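# Push utility cart through self-closing door into taped zone

## Task

Get the utility cart past the self-closing door and leave it parked inside the yellow-taped area so that each of its four wheels sits fully within the tape, none touching the tape itself. All three tubes in the cart's top tray must remain upright. The robot must not topple or be left leaning, or the task fails. The finished state has to hold without the robot propping anything up, so the robot must not be what keeps the cart, the door or the tubes where they are.

## Robot and tools

ROBOT. A Hello Robot Stretch 4 with one arm: an omni-wheel base, a lift that runs up a mast, an arm that telescopes straight ahead, a wrist with yaw, pitch and roll, and a two-finger gripper. It is roughly 1.6 m tall; the base rim lies no more than 0.23 m from the base origin. It has four cameras, all riding on the robot. The head cameras only look elsewhere when the base turns.

FRAMES. Base frame: origin on the floor below the base centre, x ahead, y to the left, z up. hand_pose is reported in this frame and marks a point between the open fingertips; when all wrist joints read 0 its axes line up with the base frame. Its printed value may be somewhat off. The odometry frame is the base frame as it stood when the scene began; heading there grows to the left and wraps within -3.142 to 3.142.

execute_actions. Argument "actions" is a list holding one action or nothing (empty just reports state and images). Optional "cameras" picks which images come back: names from head_camera, head_left_camera, head_right_camera, wrist_camera, or "all"; omitted or null gives all, [] gives none; a bad name refuses the call. One action may contain "base", "joints" or both, plus optional "pace" and "contact_limits"; alternatively it is just {"end_of_arm": "enable_torque"}, which re-powers any wrist or gripper motor that cut out and makes it hold in place. Motions within an action start together but may finish separately. No action runs past 15 s.

"base" carries exactly one key, each a relative move counted from the base position in the latest state report, never a pose: translate_m, metres straight along x, forward positive, -2 to 2; strafe_m, metres sideways, left positive, -2 to 2; rotate_rad, radians turned in place, counter-clockwise from above positive, -3.2 to 3.2.

"joints" is a single object (one arm) of absolute targets keyed by name: lift_m 0 to 1.2 m; arm_m 0 to 0.55 m of extension; wrist_yaw_rad -1.134 to 4.276 (0 straight ahead, positive leftward, 3.14 stowed backward, above 3.4 the arm may block it); wrist_pitch_rad -1.117 to 4.259 (0 level, 1.57 pointing down); wrist_roll_rad -1.117 to 4.259 (0 keeps fingers level; positive turns clockwise viewed from behind); gripper_m -0.038 to 0.141 m, the fingertip gap, negative meaning the tips squeeze each other. Done tolerances: ±0.004 for lift, arm and gripper; ±0.02 yaw and roll; ±0.05 pitch. A joint target past its range gets clipped and the result notes it; any other out-of-range number or unknown key rejects the whole call and nothing moves. Anything you omit may keep driving toward an earlier target without the status showing it.

"pace": "slow", "default", "fast" or "max" (default if absent). Base top speeds are 0.1, 0.3, 0.4, 0.6 m/s and 1, 2, 3, 4 rad/s respectively; with the lift above 0.2 they are reduced further, reaching 0.3 m/s and 1 rad/s at 1.2. "contact_limits" accepts only arm_m, 0 (gentlest) to 0.75 (firmest), 0.5 if left out; the arm halts when it pushes harder than that. To unfold the wrist early on, send lift_m 0.4 with wrist_yaw_rad 0 together.

wait: "seconds" 0 to 10; nothing new is commanded, then state and images return.
zoom_image: "camera" plus "region" [x0, y0, x1, y1] in pixels of that camera's latest full image, origin top-left, at most 504 by 504. Image sizes: head_camera 420x560, head_left_camera and head_right_camera 420x672 fisheyes (these also show the base and arm), wrist_camera 616x392 with fingertips near its bottom edge.
read_manual: optional "section", only "licences"; moves nothing.
finished_scene: "scene" integer; ends that scene irreversibly after the last command settles and reports success.

RESULTS. base_status and joint_status tell how each motion ended: "done" (for the base, wheels turned the commanded amount even if slipping), "off_target" (stopped short, may still push), "contact_stop_at_<key>" (hit something; that part turns slack, a lift can sag, wheels can drift), "limit_stop_at_<name>" such as tilt (lean over 6 degrees, lift, arm and wheels slack until upright) or own_body (self-collision guard), "time_out", and "torque_fault" (a wrist or gripper motor overloaded and went limp until enable_torque). After such stops the old target is dropped. If one call reports a stop, later robot calls in the same reply are skipped. on_its_own lists what you did not command; "held at" there is the held target, not the position. lidar_m: 12 distances in metres from the base origin, 30-degree sectors, first straight ahead then counter-clockwise (4th left, 7th behind, 10th right); "-" is nothing seen or closer than 0.25 m; it misses glass, thin legs and much behind. wrist_depth_mm: 7x7 grid of median depths, 100 to 2000 mm. base_odometry counts wheel rotation, so slip shows as motion; if turned_by_wheels and turned_by_imu differ by over about 0.1 rad, a collision or slip occurred and heading is off by roughly their difference. base_tilt gives forward and right lean in degrees, with a fixed bias up to about 1.5. motor_effort is percent of maximum, peak in brackets; wheel efforts positive mean turning right; a resting effort outside its normal band means pushing or carrying.

CAUTIONS. Move the cart gently so the tubes stay standing; avoid hard bumps, slams and steady heavy pushing, especially with the gripper high or a high contact limit. Driving or turning with over 1 kg held and arm_m beyond 0.2 risks tipping, worse at fast paces. Pressing the gripper into things causes torque faults. Finish with the robot released and clear, the cart resting on its own wholly inside the tape.

Each tool is called after "Emit:" as name(argument=value, ...) on one line, values as JSON.

## Session

Emit:
execute_actions(actions=[])

Scene clock: 0.00 s.
base_odometry: x=+0.000 y=+0.000 heading=+0.000 (m, m, rad; odometry frame)
turned_by_wheels: +0.000 (rad since the last result)
turned_by_imu: +0.000 (rad since the last result)
base_tilt: forward=-0.9 right=-0.2 (deg)
lidar_m: 0.82 0.81 0.90 0.98 0.96 1.09 1.56 1.53 1.90 1.51 1.50 1.03
base_status: not commanded
joint_positions: lift_m=+0.193 arm_m=+0.002 wrist_yaw_rad=+3.085 wrist_pitch_rad=+0.011 wrist_roll_rad=+0.006 gripper_m=+0.057
joint_status: not commanded
motor_effort: lift_m=+18 arm_m=-1 wrist_yaw_rad=+1 wrist_pitch_rad=-7 wrist_roll_rad=-1 gripper_m=+0 wheel_0=+0 wheel_1=+0 wheel_2=+0 (%)
hand_pose: x=-0.1097 y=+0.1035 z=+0.3684 quat_wxyz=(+0.028, -0.005, +0.003, +1.000) (m; base frame)
wrist_depth_mm: - 138 - - 1863 1160 946 / - 119 160 - 1756 1182 960 / - 123 167 - 1808 1205 946 / 141 141 - - 1756 1205 960 / 1397 1756 - - 1537 1182 976 / 1160 1255 199 1281 200 1138 960 / 809 866 866 133 960 842 878
pictures: head_camera, head_left_camera, head_right_camera, wrist_camera
Images, in order (width x height): head_camera 420x560, head_left_camera 420x672, head_right_camera 420x672, wrist_camera 616x392.

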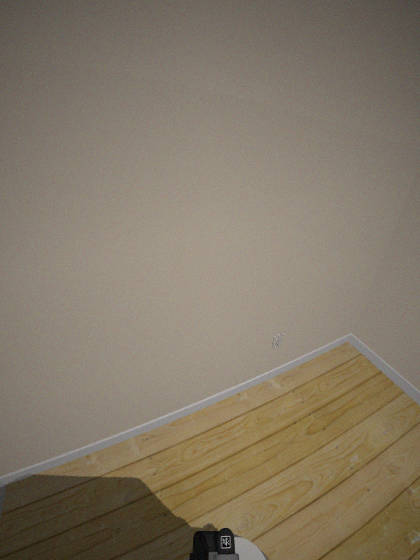

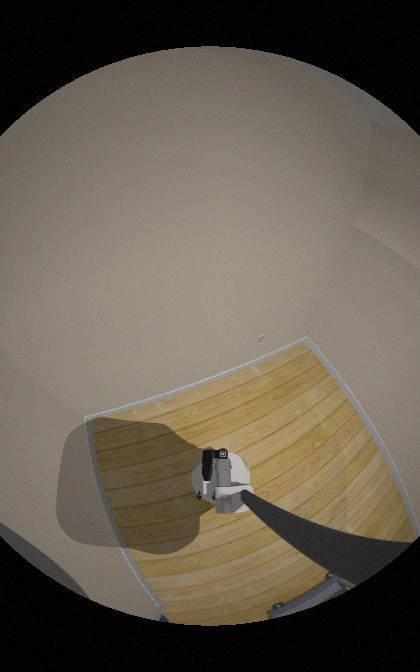

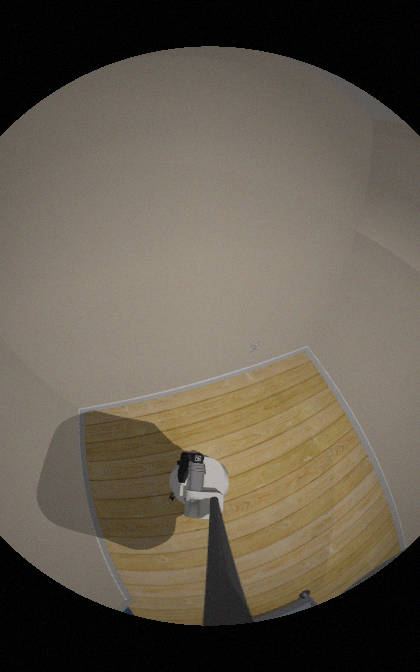

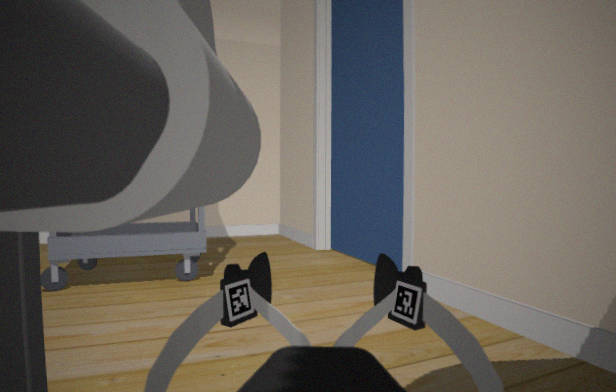

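Emit:
execute_actions(actions=[{"base":{"rotate_rad":3.0}}])

Scene clock: 2.93 s.
base_odometry: x=+0.000 y=+0.000 heading=+3.000 (m, m, rad; odometry frame)
turned_by_wheels: +3.000 (rad since the last result)
turned_by_imu: +3.045 (rad since the last result)
base_tilt: forward=-0.9 right=-0.2 (deg)
lidar_m: 1.44 1.52 2.07 1.53 1.48 1.13 0.84 0.80 0.87 1.02 0.97 1.04
base_status: done
joint_positions: lift_m=+0.193 arm_m=+0.002 wrist_yaw_rad=+3.085 wrist_pitch_rad=+0.011 wrist_roll_rad=+0.006 gripper_m=+0.057
joint_status: not commanded
motor_effort: lift_m=+18(18) arm_m=-1(1) wrist_yaw_rad=+2(1) wrist_pitch_rad=-9(7) wrist_roll_rad=+0(1) gripper_m=-1(3) wheel_0=-1(6) wheel_1=+0(7) wheel_2=-1(6) (%)
hand_pose: x=-0.1097 y=+0.1035 z=+0.3684 quat_wxyz=(+0.028, -0.005, +0.003, +1.000) (m; base frame)
wrist_depth_mm: - 138 960 1078 1229 1430 1336 / - 119 160 1060 1255 1464 1366 / - 123 167 1078 1255 1430 1366 / 141 141 946 1118 1255 1464 1366 / 798 878 991 1118 1255 1464 1397 / 809 878 198 1098 201 1255 1255 / 798 842 891 133 960 842 917
pictures: head_camera, head_left_camera, head_right_camera, wrist_camera
camera_calibration (this result's frames):
wrist_camera: T_world_to_cam=[[0.012881, 0.999781, 0.0164965, -0.100167], [0.0530468, 0.0157914, -0.998467, 0.422234], [-0.998509, 0.0137363, -0.0528318, 0.137305], [0, 0, 0, 1]] pos_world=[0.115992, 0.0915918, 0.430493]
Images, in order (width x height): head_camera 420x560, head_left_camera 420x672, head_right_camera 420x672, wrist_camera 616x392.

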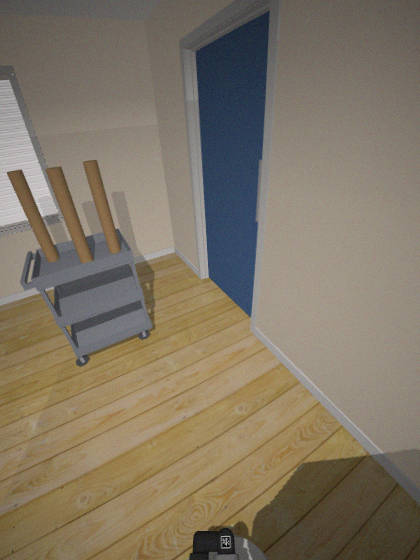

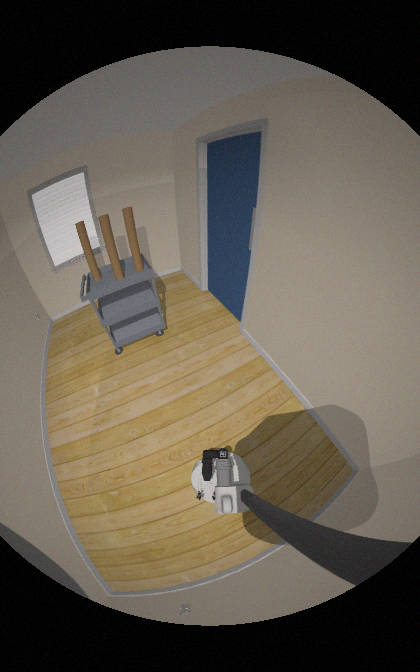

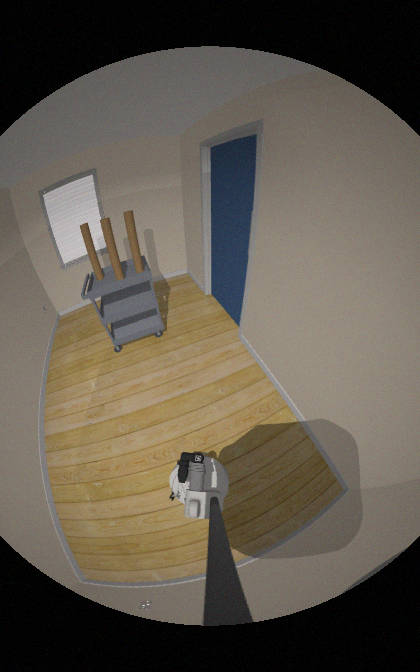

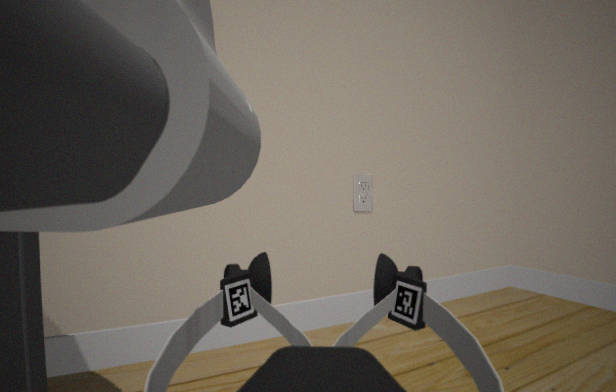

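Emit:
execute_actions(actions=[{"base":{"rotate_rad":0.46}}], cameras=[])

Emit:
execute_actions(actions=[{"base":{"strafe_m":-0.62},"pace":"fast"}], cameras=[])

Emit:
execute_actions(actions=[{"base":{"translate_m":1.0},"pace":"fast"}], cameras=["head_camera","head_left_camera"])

Scene clock: 6.30 s.
base_odometry: x=+0.000 y=+0.000 heading=-2.824 (m, m, rad; odometry frame)
turned_by_wheels: +0.460 (rad since the last result)
turned_by_imu: +0.467 (rad since the last result)
base_tilt: forward=-0.9 right=-0.2 (deg)
lidar_m: 1.52 1.57 1.55 1.50 1.20 0.86 0.81 0.85 1.01 0.97 1.02 1.36
base_status: done
joint_positions: lift_m=+0.193 arm_m=+0.002 wrist_yaw_rad=+3.085 wrist_pitch_rad=+0.011 wrist_roll_rad=+0.006 gripper_m=+0.057
joint_status: not commanded
motor_effort: lift_m=+18(18) arm_m=-1(1) wrist_yaw_rad=+1(2) wrist_pitch_rad=-9(10) wrist_roll_rad=-1(2) gripper_m=-4(1) wheel_0=-1(5) wheel_1=-1(7) wheel_2=-1(5) (%)
hand_pose: x=-0.1097 y=+0.1035 z=+0.3684 quat_wxyz=(+0.028, -0.005, +0.003, +1.000) (m; base frame)
wrist_depth_mm: - 138 917 917 931 946 931 / - 119 159 931 931 960 960 / - 123 167 960 946 960 960 / 141 141 931 946 946 960 960 / 917 931 946 960 946 960 976 / 917 946 198 946 200 960 976 / 820 878 891 134 960 831 891
pictures: none
No camera images: the call's "cameras" was empty. Leave "cameras" out to get every camera's image.

Scene clock: 9.07 s.
base_odometry: x=-0.194 y=+0.589 heading=-2.824 (m, m, rad; odometry frame)
turned_by_wheels: +0.000 (rad since the last result)
turned_by_imu: +0.003 (rad since the last result)
base_tilt: forward=-0.9 right=-0.2 (deg)
lidar_m: 1.62 1.60 2.21 2.11 1.19 0.82 0.79 0.56 0.37 0.35 0.37 0.50
base_status: done
joint_positions: lift_m=+0.193 arm_m=+0.002 wrist_yaw_rad=+3.085 wrist_pitch_rad=+0.011 wrist_roll_rad=+0.006 gripper_m=+0.057
joint_status: not commanded
motor_effort: lift_m=+18(18) arm_m=-1(1) wrist_yaw_rad=+0(0) wrist_pitch_rad=-9(7) wrist_roll_rad=+0(1) gripper_m=-3(1) wheel_0=-1(10) wheel_1=+0(11) wheel_2=+0(1) (%)
hand_pose: x=-0.1097 y=+0.1035 z=+0.3684 quat_wxyz=(+0.028, -0.005, +0.003, +1.000) (m; base frame)
wrist_depth_mm: - 138 917 904 917 917 946 / - 119 160 917 904 931 917 / - 123 168 917 931 946 960 / 141 141 917 917 946 960 946 / 661 917 931 931 931 946 960 / 707 917 198 946 200 960 946 / 691 842 878 133 917 831 891
pictures: none
No camera images: the call's "cameras" was empty. Leave "cameras" out to get every camera's image.

Scene clock: 12.93 s.
base_odometry: x=-1.144 y=+0.276 heading=-2.824 (m, m, rad; odometry frame)
turned_by_wheels: +0.000 (rad since the last result)
turned_by_imu: +0.003 (rad since the last result)
base_tilt: forward=-0.9 right=-0.1 (deg)
lidar_m: 1.20 0.68 0.76 2.14 2.21 1.91 1.48 0.51 0.35 0.33 0.33 0.59
base_status: done
joint_positions: lift_m=+0.193 arm_m=+0.002 wrist_yaw_rad=+3.085 wrist_pitch_rad=+0.011 wrist_roll_rad=+0.006 gripper_m=+0.057
joint_status: not commanded
motor_effort: lift_m=+18(18) arm_m=-1(1) wrist_yaw_rad=-1(0) wrist_pitch_rad=-9(10) wrist_roll_rad=-1(2) gripper_m=-3(7) wheel_0=+0(6) wheel_1=-1(2) wheel_2=+1(10) (%)
hand_pose: x=-0.1097 y=+0.1035 z=+0.3684 quat_wxyz=(+0.028, -0.005, +0.003, +1.000) (m; base frame)
wrist_depth_mm: - 138 1983 1921 1921 1921 1863 / - 118 160 1863 1921 1921 1921 / - 122 167 1863 1921 1921 1983 / 141 141 1430 1921 1921 - - / 634 976 1808 1921 1921 1983 - / 661 976 198 1281 200 1281 1281 / 654 820 878 133 960 820 878
pictures: head_camera, head_left_camera
Images, in order (width x height): head_camera 420x560, head_left_camera 420x672.

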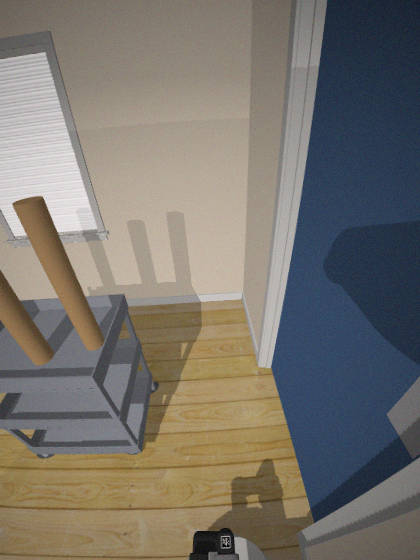

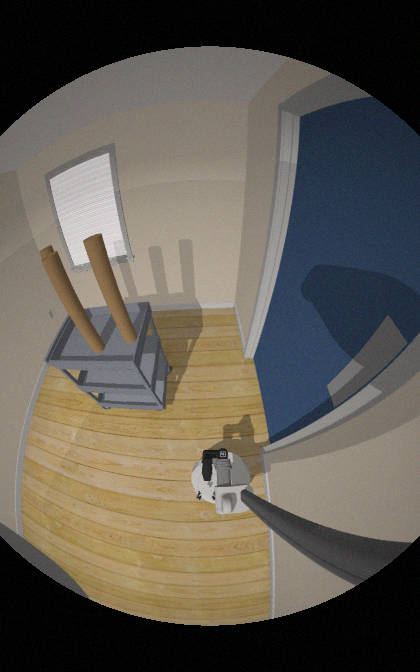

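Emit:
execute_actions(actions=[{"base":{"translate_m":0.5},"pace":"fast"}], cameras=[])

Emit:
execute_actions(actions=[{"base":{"strafe_m":-0.6},"pace":"slow"}], cameras=["head_camera","head_right_camera"])

Scene clock: 16.00 s.
base_odometry: x=-1.619 y=+0.120 heading=-2.824 (m, m, rad; odometry frame)
turned_by_wheels: +0.000 (rad since the last result)
turned_by_imu: +0.002 (rad since the last result)
base_tilt: forward=-0.9 right=-0.2 (deg)
lidar_m: 1.21 0.60 0.44 0.41 2.24 2.41 1.46 0.47 0.43 0.40 0.42 0.57
base_status: done
joint_positions: lift_m=+0.193 arm_m=+0.002 wrist_yaw_rad=+3.085 wrist_pitch_rad=+0.011 wrist_roll_rad=+0.006 gripper_m=+0.057
joint_status: not commanded
motor_effort: lift_m=+19(18) arm_m=-1(1) wrist_yaw_rad=+1(0) wrist_pitch_rad=-8(7) wrist_roll_rad=-1(2) gripper_m=-3(1) wheel_0=-2(6) wheel_1=+0(5) wheel_2=-1(12) (%)
hand_pose: x=-0.1097 y=+0.1035 z=+0.3684 quat_wxyz=(+0.028, -0.005, +0.003, +1.000) (m; base frame)
wrist_depth_mm: - 138 - - - - - / - 119 160 - - - - / - 123 167 - - - - / 140 141 1397 - - - - / 609 960 1808 - - - - / 647 960 198 1336 200 1308 1281 / 647 798 878 134 960 831 891
pictures: none
No camera images: the call's "cameras" was empty. Leave "cameras" out to get every camera's image.

Scene clock: 23.13 s.
base_odometry: x=-1.806 y=+0.690 heading=-2.824 (m, m, rad; odometry frame)
turned_by_wheels: +0.000 (rad since the last result)
turned_by_imu: +0.003 (rad since the last result)
base_tilt: forward=-0.9 right=-0.1 (deg)
lidar_m: 0.26 0.55 1.06 1.01 2.85 0.31 0.53 2.40 0.34 0.25 - 0.25
base_status: done
joint_positions: lift_m=+0.193 arm_m=+0.002 wrist_yaw_rad=+3.085 wrist_pitch_rad=+0.011 wrist_roll_rad=+0.006 gripper_m=+0.057
joint_status: not commanded
motor_effort: lift_m=+18(18) arm_m=-1(1) wrist_yaw_rad=+0(1) wrist_pitch_rad=-8(7) wrist_roll_rad=-1(0) gripper_m=-1(5) wheel_0=+2(10) wheel_1=+0(9) wheel_2=-2(1) (%)
hand_pose: x=-0.1097 y=+0.1035 z=+0.3684 quat_wxyz=(+0.028, -0.005, +0.003, +1.000) (m; base frame)
wrist_depth_mm: - 139 - - 397 - - / - 119 159 - 397 - - / - 123 167 - 399 - - / 141 141 - - 402 - - / 1708 - - 1808 402 - - / 1160 1255 198 866 200 1182 1281 / 809 878 878 133 407 413 891
pictures: head_camera, head_right_camera
Images, in order (width x height): head_camera 420x560, head_right_camera 420x672.

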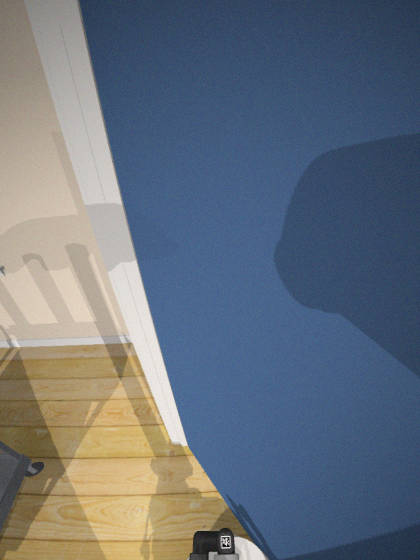

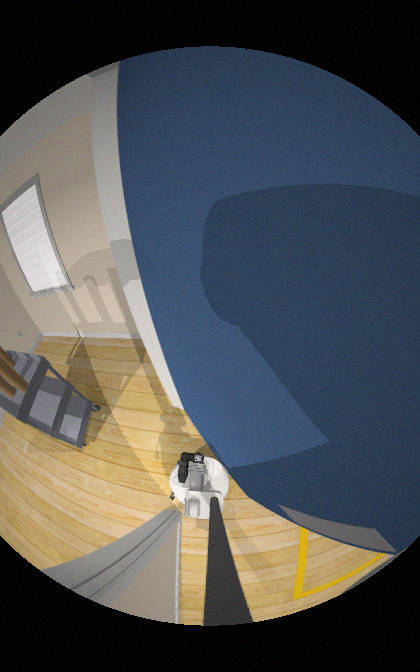

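Emit:
execute_actions(actions=[{"base":{"rotate_rad":-1.9}}], cameras=["head_camera","head_right_camera"])

Scene clock: 25.97 s.
base_odometry: x=-1.806 y=+0.690 heading=+1.560 (m, m, rad; odometry frame)
turned_by_wheels: -1.900 (rad since the last result)
turned_by_imu: -1.927 (rad since the last result)
base_tilt: forward=-0.9 right=-0.2 (deg)
lidar_m: 0.28 0.25 - 0.25 0.31 1.66 1.00 1.01 0.33 0.31 2.14 2.47
base_status: done
joint_positions: lift_m=+0.193 arm_m=+0.002 wrist_yaw_rad=+3.086 wrist_pitch_rad=+0.011 wrist_roll_rad=+0.006 gripper_m=+0.057
joint_status: not commanded
motor_effort: lift_m=+18(18) arm_m=+0(1) wrist_yaw_rad=-2(19) wrist_pitch_rad=-8(9) wrist_roll_rad=-1(1) gripper_m=+0(3) wheel_0=+0(8) wheel_1=+1(8) wheel_2=+0(6) (%)
hand_pose: x=-0.1098 y=+0.1034 z=+0.3684 quat_wxyz=(+0.028, -0.005, +0.003, +1.000) (m; base frame)
wrist_depth_mm: - 139 1138 - - 1708 1397 / - 119 159 - - 1708 1397 / - 123 167 - - 1756 1336 / 141 141 1182 - - 1808 1397 / 1708 - 1537 1808 - 1756 591 / 1160 1255 198 1281 200 1255 597 / 809 891 878 133 946 842 699
pictures: head_camera, head_right_camera
Images, in order (width x height): head_camera 420x560, head_right_camera 420x672.

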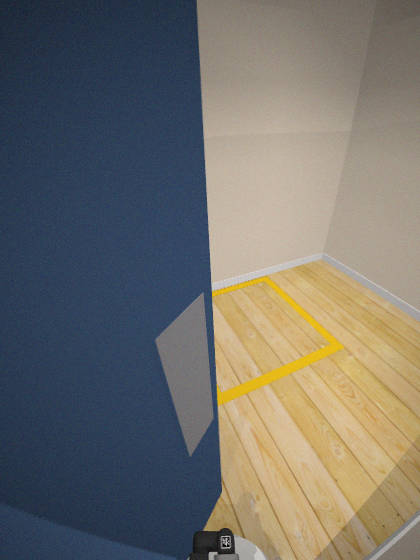

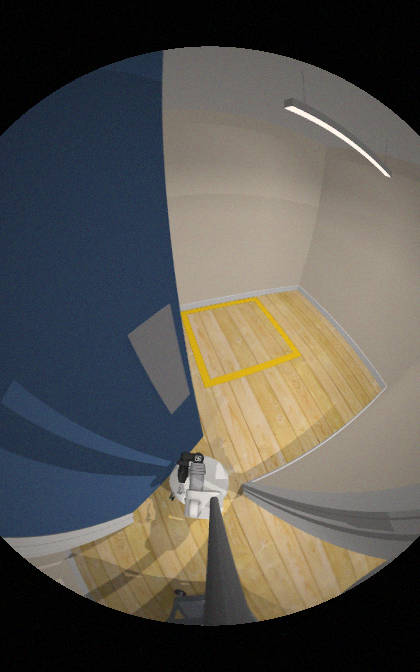

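Emit:
execute_actions(actions=[{"base":{"rotate_rad":-2.745}}], cameras=[])

Emit:
execute_actions(actions=[{"base":{"translate_m":0.38},"joints":{"lift_m":0.4},"pace":"slow"}], cameras=[])

Emit:
execute_actions(actions=[{"base":{"strafe_m":-0.15},"joints":{"wrist_yaw_rad":0,"gripper_m":0.1}}])

Scene clock: 30.70 s.
base_odometry: x=-1.806 y=+0.690 heading=-1.185 (m, m, rad; odometry frame)
turned_by_wheels: -2.745 (rad since the last result)
turned_by_imu: -2.784 (rad since the last result)
base_tilt: forward=-0.8 right=-0.2 (deg)
lidar_m: 1.02 2.88 0.29 0.57 2.40 0.30 0.25 - 0.25 0.26 0.61 1.05
base_status: done
joint_positions: lift_m=+0.193 arm_m=+0.002 wrist_yaw_rad=+3.085 wrist_pitch_rad=+0.011 wrist_roll_rad=+0.006 gripper_m=+0.057
joint_status: not commanded
motor_effort: lift_m=+19(19) arm_m=+0(0) wrist_yaw_rad=-1(2) wrist_pitch_rad=-10(11) wrist_roll_rad=-1(1) gripper_m=-1(1) wheel_0=+0(6) wheel_1=+0(10) wheel_2=-1(7) (%)
hand_pose: x=-0.1098 y=+0.1035 z=+0.3684 quat_wxyz=(+0.028, -0.005, +0.003, +1.000) (m; base frame)
wrist_depth_mm: - 138 370 427 - - - / - 119 160 433 - - - / - 122 167 430 - - - / 141 141 353 436 - - - / 289 329 368 439 - - - / 296 329 198 439 200 1336 1281 / 294 320 379 133 946 831 904
pictures: none
No camera images: the call's "cameras" was empty. Leave "cameras" out to get every camera's image.

Scene clock: 35.77 s.
base_odometry: x=-1.663 y=+0.338 heading=-1.185 (m, m, rad; odometry frame)
turned_by_wheels: +0.000 (rad since the last result)
turned_by_imu: +0.002 (rad since the last result)
base_tilt: forward=-0.9 right=-0.2 (deg)
lidar_m: 0.63 2.48 2.35 0.45 0.26 0.25 - 0.25 0.29 0.63 1.51 0.67
base_status: done
joint_positions: lift_m=+0.400 arm_m=+0.002 wrist_yaw_rad=+3.085 wrist_pitch_rad=+0.011 wrist_roll_rad=+0.006 gripper_m=+0.057
joint_status: all done
motor_effort: lift_m=+21(19) arm_m=+0(0) wrist_yaw_rad=+2(0) wrist_pitch_rad=-8(10) wrist_roll_rad=-2(1) gripper_m=-2(4) wheel_0=+1(3) wheel_1=+0(1) wheel_2=+0(7) (%)
hand_pose: x=-0.1098 y=+0.1035 z=+0.5749 quat_wxyz=(+0.028, -0.005, +0.003, +1.000) (m; base frame)
wrist_depth_mm: - 139 320 322 324 324 279 / - 119 159 322 325 325 277 / - 123 167 327 327 327 279 / 141 141 327 327 329 329 281 / 325 327 329 329 330 330 282 / 329 330 198 330 200 332 281 / 327 329 330 134 332 314 281
pictures: none
No camera images: the call's "cameras" was empty. Leave "cameras" out to get every camera's image.

Scene clock: 38.17 s.
base_odometry: x=-1.802 y=+0.281 heading=-1.185 (m, m, rad; odometry frame)
turned_by_wheels: +0.000 (rad since the last result)
turned_by_imu: +0.001 (rad since the last result)
base_tilt: forward=-0.9 right=-0.1 (deg)
lidar_m: 0.62 2.48 2.53 0.43 0.29 0.25 - 0.25 0.29 0.49 1.34 0.65
base_status: done
joint_positions: lift_m=+0.400 arm_m=+0.002 wrist_yaw_rad=+0.001 wrist_pitch_rad=+0.011 wrist_roll_rad=+0.006 gripper_m=+0.100
joint_status: all done
motor_effort: lift_m=+21(21) arm_m=+0(0) wrist_yaw_rad=-4(4) wrist_pitch_rad=-9(8) wrist_roll_rad=+0(2) gripper_m=+0(3) wheel_0=-1(6) wheel_1=-1(6) wheel_2=+1(1) (%)
hand_pose: x=+0.4618 y=-0.0873 z=+0.5750 quat_wxyz=(+1.000, +0.003, +0.005, +0.000) (m; base frame)
wrist_depth_mm: - - 404 397 394 387 384 / - - 488 544 539 521 462 / - - - - - - - / - - - - - - - / - - 609 866 878 691 418 / 1863 1808 204 413 407 399 397 / 1281 1255 1160 135 931 931 410
pictures: head_camera, head_left_camera, head_right_camera, wrist_camera
camera_calibration (this result's frames):
wrist_camera: T_world_to_cam=[[0.0438971, -0.9989, 0.0164983, -0.108951], [-0.052075, -0.0187796, -0.998467, 0.64671], [0.997678, 0.0429706, -0.0528421, -0.197816], [0, 0, 0, 1]] pos_world=[0.235816, -0.0881856, 0.637062]
Images, in order (width x height): head_camera 420x560, head_left_camera 420x672, head_right_camera 420x672, wrist_camera 616x392.

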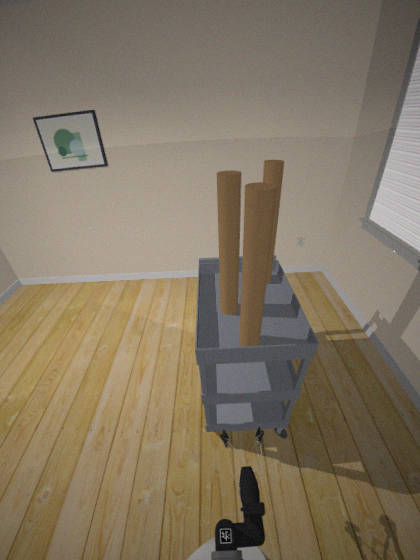

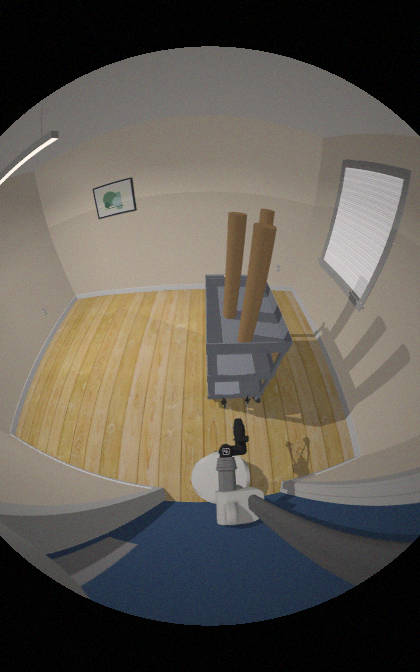

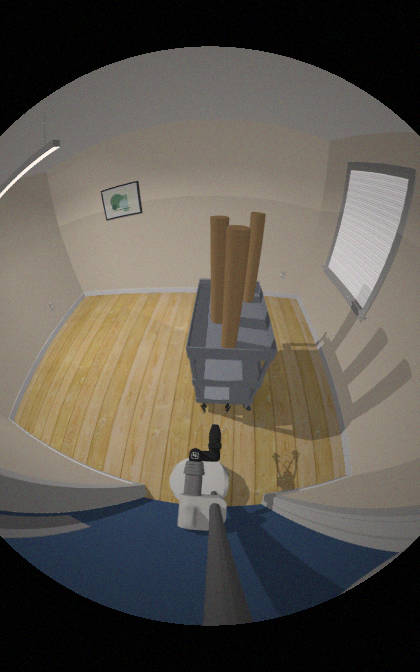

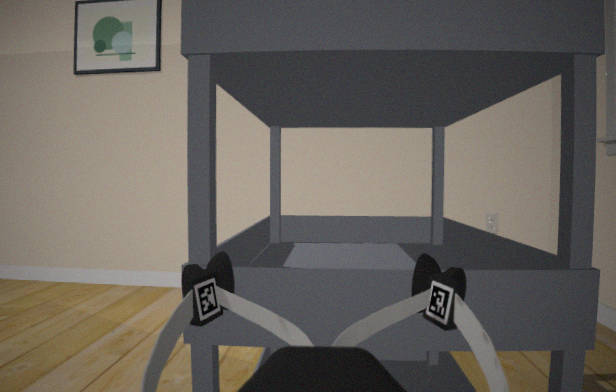

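Emit:
execute_actions(actions=[{"base":{"strafe_m":-0.07},"joints":{"wrist_roll_rad":1.57,"gripper_m":0.135,"lift_m":0.32,"arm_m":0.06}}], cameras=["wrist_camera"])

Scene clock: 40.37 s.
base_odometry: x=-1.867 y=+0.255 heading=-1.185 (m, m, rad; odometry frame)
turned_by_wheels: +0.000 (rad since the last result)
turned_by_imu: +0.001 (rad since the last result)
base_tilt: forward=-1.0 right=-0.1 (deg)
lidar_m: 0.62 2.47 2.60 0.50 0.30 0.25 - 0.25 0.30 0.43 1.28 0.64
base_status: done
joint_positions: lift_m=+0.320 arm_m=+0.059 wrist_yaw_rad=+0.000 wrist_pitch_rad=+0.011 wrist_roll_rad=+1.570 gripper_m=+0.135
joint_status: all done
motor_effort: lift_m=+16(20) arm_m=+5(5) wrist_yaw_rad=+2(3) wrist_pitch_rad=-8(8) wrist_roll_rad=+1(6) gripper_m=+2(4) wheel_0=-3(5) wheel_1=+1(10) wheel_2=+1(2) (%)
hand_pose: x=+0.5185 y=-0.0874 z=+0.4954 quat_wxyz=(+0.708, +0.707, +0.004, -0.004) (m; base frame)
wrist_depth_mm: 351 357 349 338 343 345 340 / 382 549 - 343 1863 831 535 / 375 549 946 345 946 798 539 / 379 554 - 349 - 809 530 / 379 554 - 351 - 723 530 / 387 484 960 353 931 204 530 / 384 512 - 138 - 1078 525
pictures: wrist_camera
camera_calibration (this result's frames):
wrist_camera: T_world_to_cam=[[0.0325829, -0.0242256, -0.999175, 0.483917], [-0.0419169, 0.998794, -0.0255833, 0.171895], [0.99859, 0.042716, 0.0315281, -0.300814], [0, 0, 0, 1]] pos_world=[0.291827, -0.147115, 0.497399]
Images, in order (width x height): wrist_camera 616x392.

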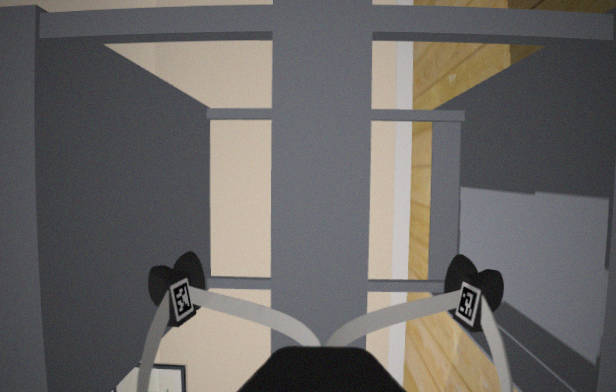

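Emit:
execute_actions(actions=[{"base":{"translate_m":0.135}}], cameras=["wrist_camera"])

Emit:
execute_actions(actions=[{"joints":{"gripper_m":0.03}}], cameras=["wrist_camera"])

Emit:
execute_actions(actions=[{"base":{"strafe_m":0.2},"pace":"slow"}])

Scene clock: 42.67 s.
base_odometry: x=-1.816 y=+0.130 heading=-1.185 (m, m, rad; odometry frame)
turned_by_wheels: +0.000 (rad since the last result)
turned_by_imu: +0.001 (rad since the last result)
base_tilt: forward=-0.9 right=-0.2 (deg)
lidar_m: 0.48 0.52 2.61 0.96 0.47 0.33 0.31 0.33 0.48 1.03 1.29 0.52
base_status: done
joint_positions: lift_m=+0.320 arm_m=+0.059 wrist_yaw_rad=+0.000 wrist_pitch_rad=+0.011 wrist_roll_rad=+1.570 gripper_m=+0.135
joint_status: not commanded
motor_effort: lift_m=+16(16) arm_m=+5(5) wrist_yaw_rad=+0(1) wrist_pitch_rad=-10(9) wrist_roll_rad=+2(2) gripper_m=+0(1) wheel_0=-1(5) wheel_1=+0(2) wheel_2=+1(8) (%)
hand_pose: x=+0.5185 y=-0.0874 z=+0.4954 quat_wxyz=(+0.708, +0.707, +0.004, -0.004) (m; base frame)
wrist_depth_mm: 377 1863 1921 208 207 1138 750 / 379 549 1983 209 209 768 535 / 377 549 1983 211 211 798 539 / 379 559 - 213 213 788 535 / 377 554 - 215 215 732 530 / 384 492 217 216 215 204 525 / 387 517 - 138 1537 1060 525
pictures: wrist_camera
camera_calibration (this result's frames):
wrist_camera: T_world_to_cam=[[0.0325829, -0.0242216, -0.999175, 0.483917], [-0.0419168, 0.998794, -0.0255792, 0.171894], [0.99859, 0.0427157, 0.0315283, -0.300817], [0, 0, 0, 1]] pos_world=[0.291831, -0.147115, 0.497399]
Images, in order (width x height): wrist_camera 616x392.

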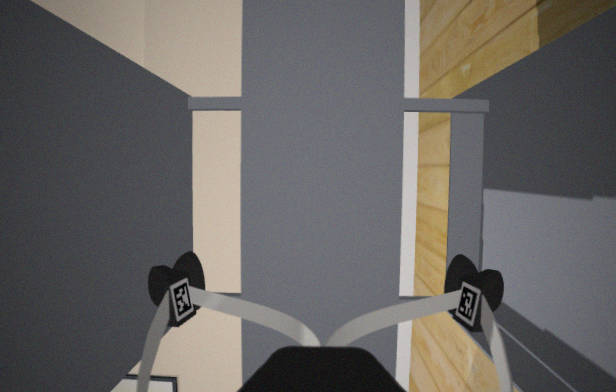

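Scene clock: 44.67 s.
base_odometry: x=-1.816 y=+0.130 heading=-1.185 (m, m, rad; odometry frame)
turned_by_wheels: +0.000 (rad since the last result)
turned_by_imu: +0.001 (rad since the last result)
base_tilt: forward=-0.9 right=-0.2 (deg)
lidar_m: 0.47 0.51 2.59 0.95 0.46 0.34 0.31 0.34 0.48 1.05 1.27 0.49
base_status: not commanded
joint_positions: lift_m=+0.320 arm_m=+0.060 wrist_yaw_rad=+0.001 wrist_pitch_rad=+0.009 wrist_roll_rad=+1.570 gripper_m=+0.031
joint_status: all done
motor_effort: lift_m=+16(16) arm_m=+1(5) wrist_yaw_rad=-2(8) wrist_pitch_rad=-4(8) wrist_roll_rad=+1(2) gripper_m=-30(30) wheel_0=-2(2) wheel_1=+0(0) wheel_2=+3(3) (%)
hand_pose: x=+0.5192 y=-0.0870 z=+0.4958 quat_wxyz=(+0.707, +0.707, +0.004, -0.003) (m; base frame)
wrist_depth_mm: 377 1921 1863 195 195 1118 750 / 377 539 1983 198 195 759 530 / 373 544 1921 198 198 788 539 / 377 549 1983 200 199 788 535 / 375 559 759 202 202 788 539 / 384 480 190 204 202 180 535 / 384 496 - 126 204 1078 508
pictures: wrist_camera
camera_calibration (this result's frames):
wrist_camera: T_world_to_cam=[[0.0342038, -0.0239353, -0.999128, 0.48352], [-0.0430404, 0.99875, -0.0253997, 0.172091], [0.998488, 0.0438717, 0.0331309, -0.302232], [0, 0, 0, 1]] pos_world=[0.292644, -0.147043, 0.497483]
Images, in order (width x height): wrist_camera 616x392.

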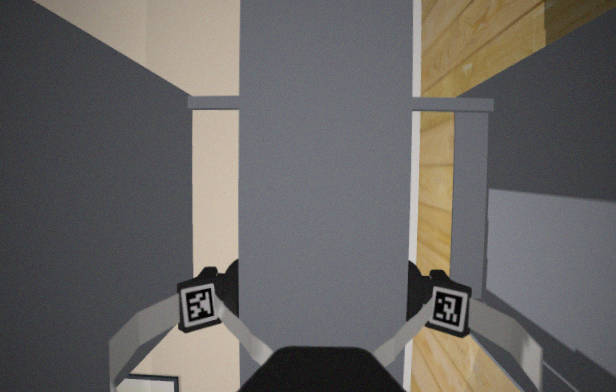

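Scene clock: 47.80 s.
base_odometry: x=-1.631 y=+0.205 heading=-1.186 (m, m, rad; odometry frame)
turned_by_wheels: -0.001 (rad since the last result)
turned_by_imu: -0.002 (rad since the last result)
base_tilt: forward=-0.9 right=-0.2 (deg)
lidar_m: 0.48 2.34 2.38 0.98 0.38 0.32 0.32 0.34 0.49 1.03 1.48 0.49
base_status: done
joint_positions: lift_m=+0.320 arm_m=+0.060 wrist_yaw_rad=-0.006 wrist_pitch_rad=+0.009 wrist_roll_rad=+1.570 gripper_m=+0.031
joint_status: not commanded
on_its_own: wrist_yaw_rad is at rest, and its effort (+18) is outside its rest range (-13 to +13)
motor_effort: lift_m=+16(16) arm_m=+1(1) wrist_yaw_rad=+18(26) wrist_pitch_rad=-4(5) wrist_roll_rad=-2(1) gripper_m=-25(25) wheel_0=-5(13) wheel_1=-2(4) wheel_2=-1(2) (%)
hand_pose: x=+0.5185 y=-0.0893 z=+0.4959 quat_wxyz=(+0.707, +0.707, +0.001, -0.005) (m; base frame)
wrist_depth_mm: 375 530 691 163 163 691 544 / 377 544 741 170 169 741 539 / 375 549 750 178 177 750 544 / 373 554 759 186 186 788 535 / 375 554 820 195 196 732 535 / 382 480 189 205 203 180 530 / 379 - - 126 216 1098 455
pictures: head_camera, head_left_camera, head_right_camera, wrist_camera
camera_calibration (this result's frames):
wrist_camera: T_world_to_cam=[[0.0341203, -0.0241994, -0.999125, 0.483538], [-0.0352687, 0.999055, -0.0254021, 0.170299], [0.998795, 0.0361045, 0.0332346, -0.302355], [0, 0, 0, 1]] pos_world=[0.291499, -0.147521, 0.497489]
Images, in order (width x height): head_camera 420x560, head_left_camera 420x672, head_right_camera 420x672, wrist_camera 616x392.

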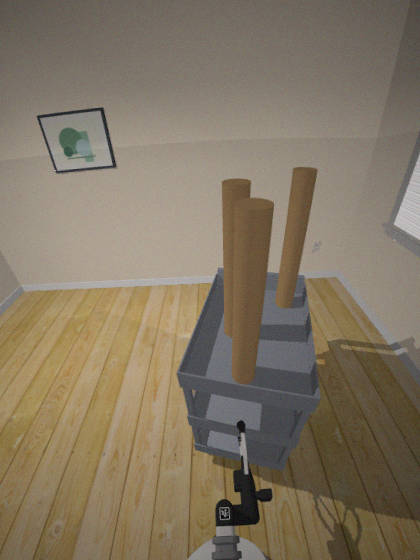

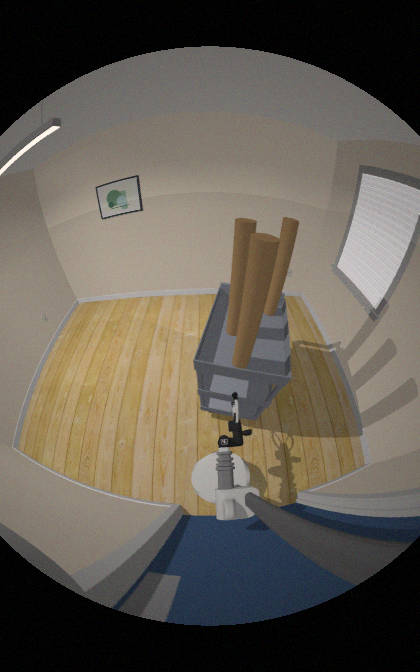

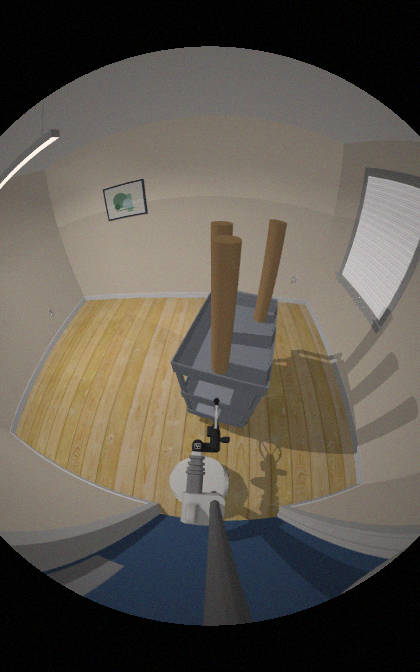

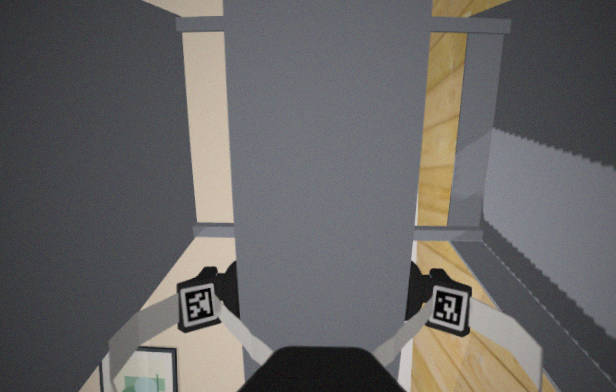

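Emit:
execute_actions(actions=[{"base":{"translate_m":-0.8},"joints":{"gripper_m":0.015},"pace":"slow"}])

action 0: "base": translate_m = -0.8 would last too long for one action: at the pace "slow" translate_m can be at most 0.766 in either direction: name a faster pace, or command the rest in another action

Emit:
execute_actions(actions=[{"base":{"translate_m":-0.75},"joints":{"gripper_m":0.015},"pace":"slow"}])

Scene clock: 56.87 s.
base_odometry: x=-1.913 y=+0.900 heading=-1.186 (m, m, rad; odometry frame)
turned_by_wheels: +0.000 (rad since the last result)
turned_by_imu: +0.006 (rad since the last result)
base_tilt: forward=-0.8 right=-0.2 (deg)
lidar_m: 0.48 0.47 0.52 1.51 2.43 1.79 0.25 0.25 - 0.25 0.35 0.50
base_status: done
joint_positions: lift_m=+0.320 arm_m=+0.060 wrist_yaw_rad=+0.007 wrist_pitch_rad=+0.009 wrist_roll_rad=+1.570 gripper_m=+0.016
joint_status: all done
on_its_own: wrist_yaw_rad is at rest, and its effort (-18) is outside its rest range (-13 to +13)
motor_effort: lift_m=+17(17) arm_m=+0(1) wrist_yaw_rad=-18(37) wrist_pitch_rad=-3(5) wrist_roll_rad=-2(0) gripper_m=-31(36) wheel_0=+1(8) wheel_1=-1(8) wheel_2=+4(13) (%)
hand_pose: x=+0.5200 y=-0.0854 z=+0.4958 quat_wxyz=(+0.707, +0.707, +0.006, -0.001) (m; base frame)
wrist_depth_mm: 375 - - 187 186 1160 683 / 379 539 - 189 189 741 530 / 375 549 - 191 191 768 544 / 375 549 - 194 193 788 535 / 377 549 - 197 196 788 535 / 382 477 195 199 198 176 530 / 382 544 - 200 200 1060 496
pictures: head_camera, head_left_camera, head_right_camera, wrist_camera
camera_calibration (this result's frames):
wrist_camera: T_world_to_cam=[[0.0344017, -0.0232828, -0.999137, 0.483472], [-0.0486098, 0.998506, -0.0249418, 0.173159], [0.998225, 0.0494259, 0.0332185, -0.302468], [0, 0, 0, 1]] pos_world=[0.293716, -0.146694, 0.497422]
Images, in order (width x height): head_camera 420x560, head_left_camera 420x672, head_right_camera 420x672, wrist_camera 616x392.

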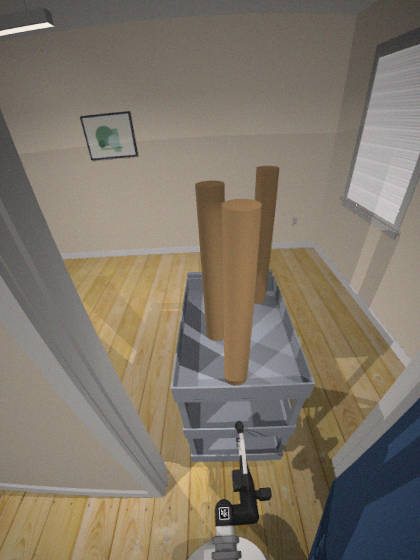

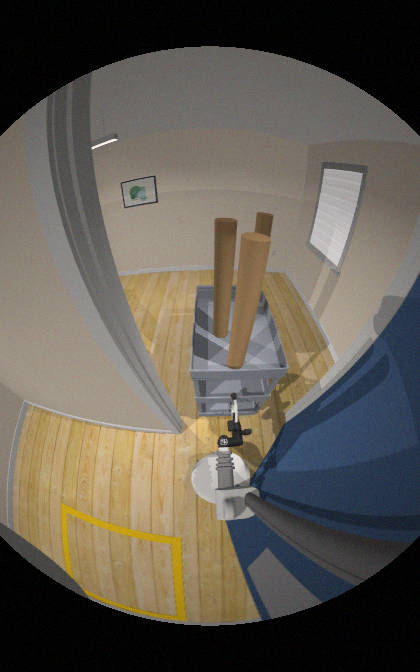

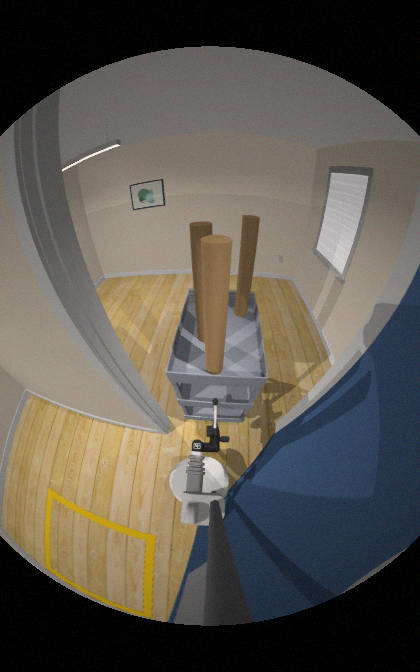

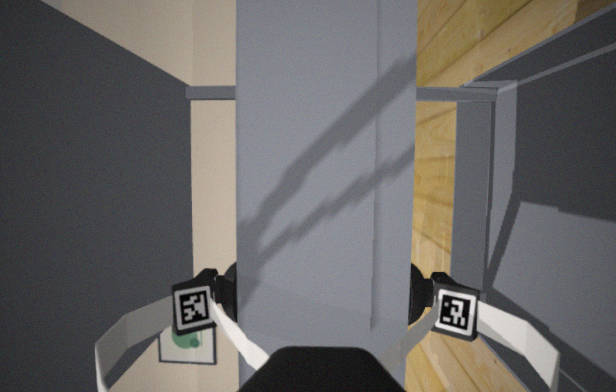

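Emit:
execute_actions(actions=[{"base":{"translate_m":-0.55},"pace":"slow"}])

Scene clock: 63.90 s.
base_odometry: x=-2.120 y=+1.409 heading=-1.186 (m, m, rad; odometry frame)
turned_by_wheels: +0.000 (rad since the last result)
turned_by_imu: +0.003 (rad since the last result)
base_tilt: forward=-0.9 right=-0.2 (deg)
lidar_m: 0.48 0.55 1.33 2.31 1.67 1.23 1.16 1.24 1.46 1.41 0.26 0.34
base_status: done
joint_positions: lift_m=+0.320 arm_m=+0.060 wrist_yaw_rad=+0.003 wrist_pitch_rad=+0.009 wrist_roll_rad=+1.570 gripper_m=+0.016
joint_status: not commanded
motor_effort: lift_m=+17(17) arm_m=+0(0) wrist_yaw_rad=-6(21) wrist_pitch_rad=-5(3) wrist_roll_rad=-3(0) gripper_m=-28(32) wheel_0=+1(2) wheel_1=-2(6) wheel_2=+2(11) (%)
hand_pose: x=+0.5196 y=-0.0867 z=+0.4958 quat_wxyz=(+0.707, +0.707, +0.004, -0.002) (m; base frame)
wrist_depth_mm: 375 539 723 171 169 946 521 / 382 539 741 176 175 741 544 / 375 549 759 181 181 759 535 / 375 554 - 187 187 778 539 / 373 554 798 193 193 768 539 / 382 477 193 199 197 176 525 / 379 - - 204 204 1098 466
pictures: head_camera, head_left_camera, head_right_camera, wrist_camera
camera_calibration (this result's frames):
wrist_camera: T_world_to_cam=[[0.0343022, -0.0232651, -0.999141, 0.483512], [-0.0443768, 0.998708, -0.0247785, 0.172101], [0.998426, 0.0451886, 0.0332254, -0.302519], [0, 0, 0, 1]] pos_world=[0.293094, -0.146959, 0.497412]
Images, in order (width x height): head_camera 420x560, head_left_camera 420x672, head_right_camera 420x672, wrist_camera 616x392.

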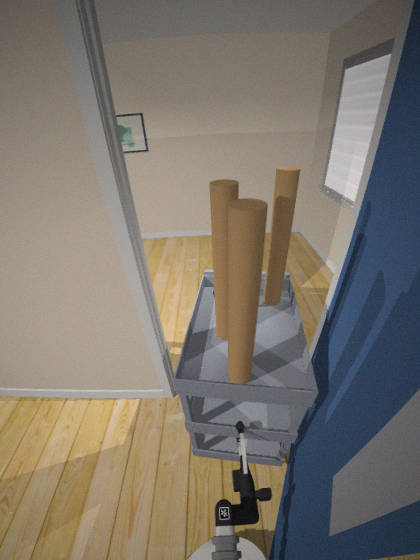

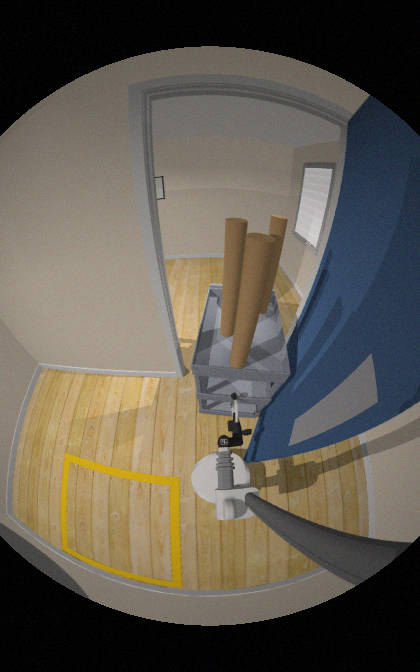

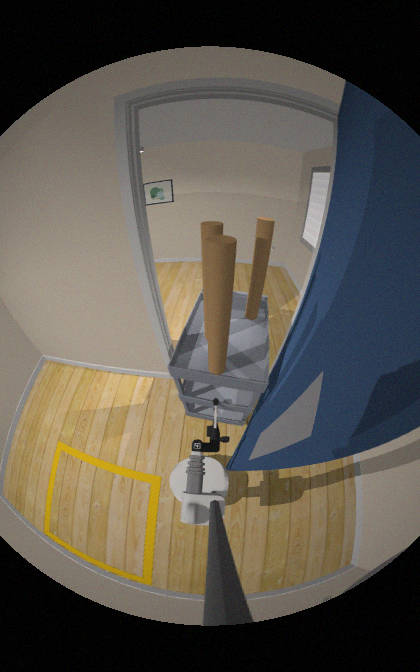

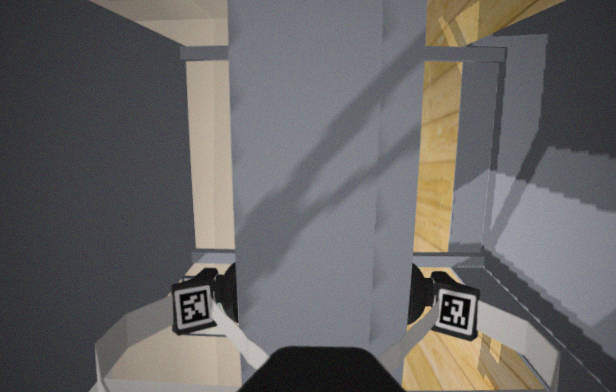

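Emit:
execute_actions(actions=[{"base":{"translate_m":-0.55},"pace":"slow"}], cameras=["head_left_camera","head_right_camera"])

Scene clock: 71.03 s.
base_odometry: x=-2.326 y=+1.919 heading=-1.185 (m, m, rad; odometry frame)
turned_by_wheels: +0.000 (rad since the last result)
turned_by_imu: +0.003 (rad since the last result)
base_tilt: forward=-0.9 right=-0.1 (deg)
lidar_m: 0.45 0.52 2.14 2.32 0.87 0.64 0.63 0.66 0.94 1.40 1.44 0.48
base_status: done
joint_positions: lift_m=+0.320 arm_m=+0.060 wrist_yaw_rad=+0.007 wrist_pitch_rad=+0.009 wrist_roll_rad=+1.570 gripper_m=+0.016
joint_status: not commanded
on_its_own: wrist_yaw_rad is at rest, and its effort (-20) is outside its rest range (-13 to +13)
motor_effort: lift_m=+17(17) arm_m=-1(1) wrist_yaw_rad=-20(27) wrist_pitch_rad=-3(6) wrist_roll_rad=-2(0) gripper_m=-27(35) wheel_0=+1(5) wheel_1=-1(4) wheel_2=+5(14) (%)
hand_pose: x=+0.5202 y=-0.0855 z=+0.4958 quat_wxyz=(+0.707, +0.707, +0.006, -0.001) (m; base frame)
wrist_depth_mm: 377 683 715 180 179 931 496 / 377 539 750 184 183 741 535 / 375 544 - 188 187 759 535 / 375 559 - 192 191 788 539 / 375 554 798 196 195 809 539 / 382 480 195 200 198 177 530 / 384 1229 1255 203 202 1098 488
pictures: head_left_camera, head_right_camera
Images, in order (width x height): head_left_camera 420x672, head_right_camera 420x672.

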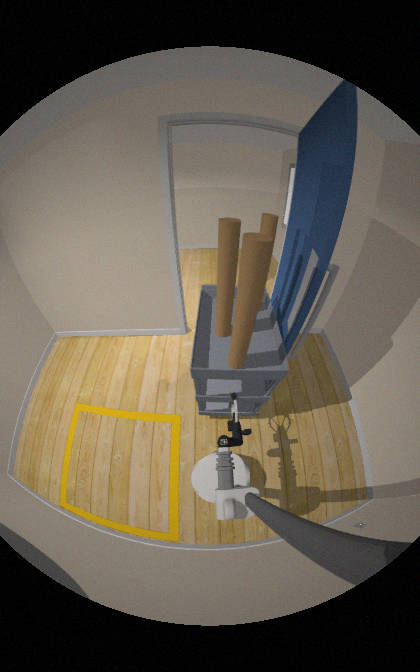

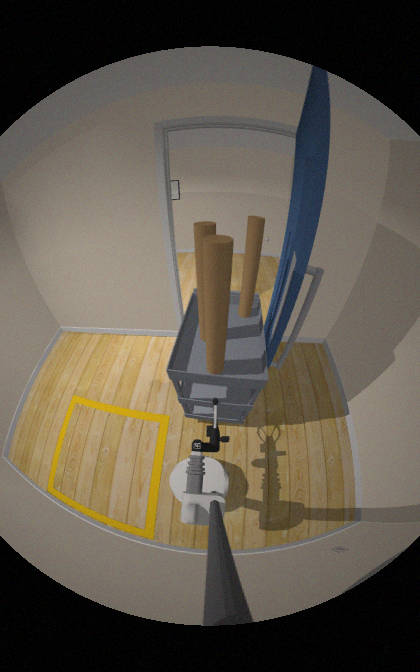

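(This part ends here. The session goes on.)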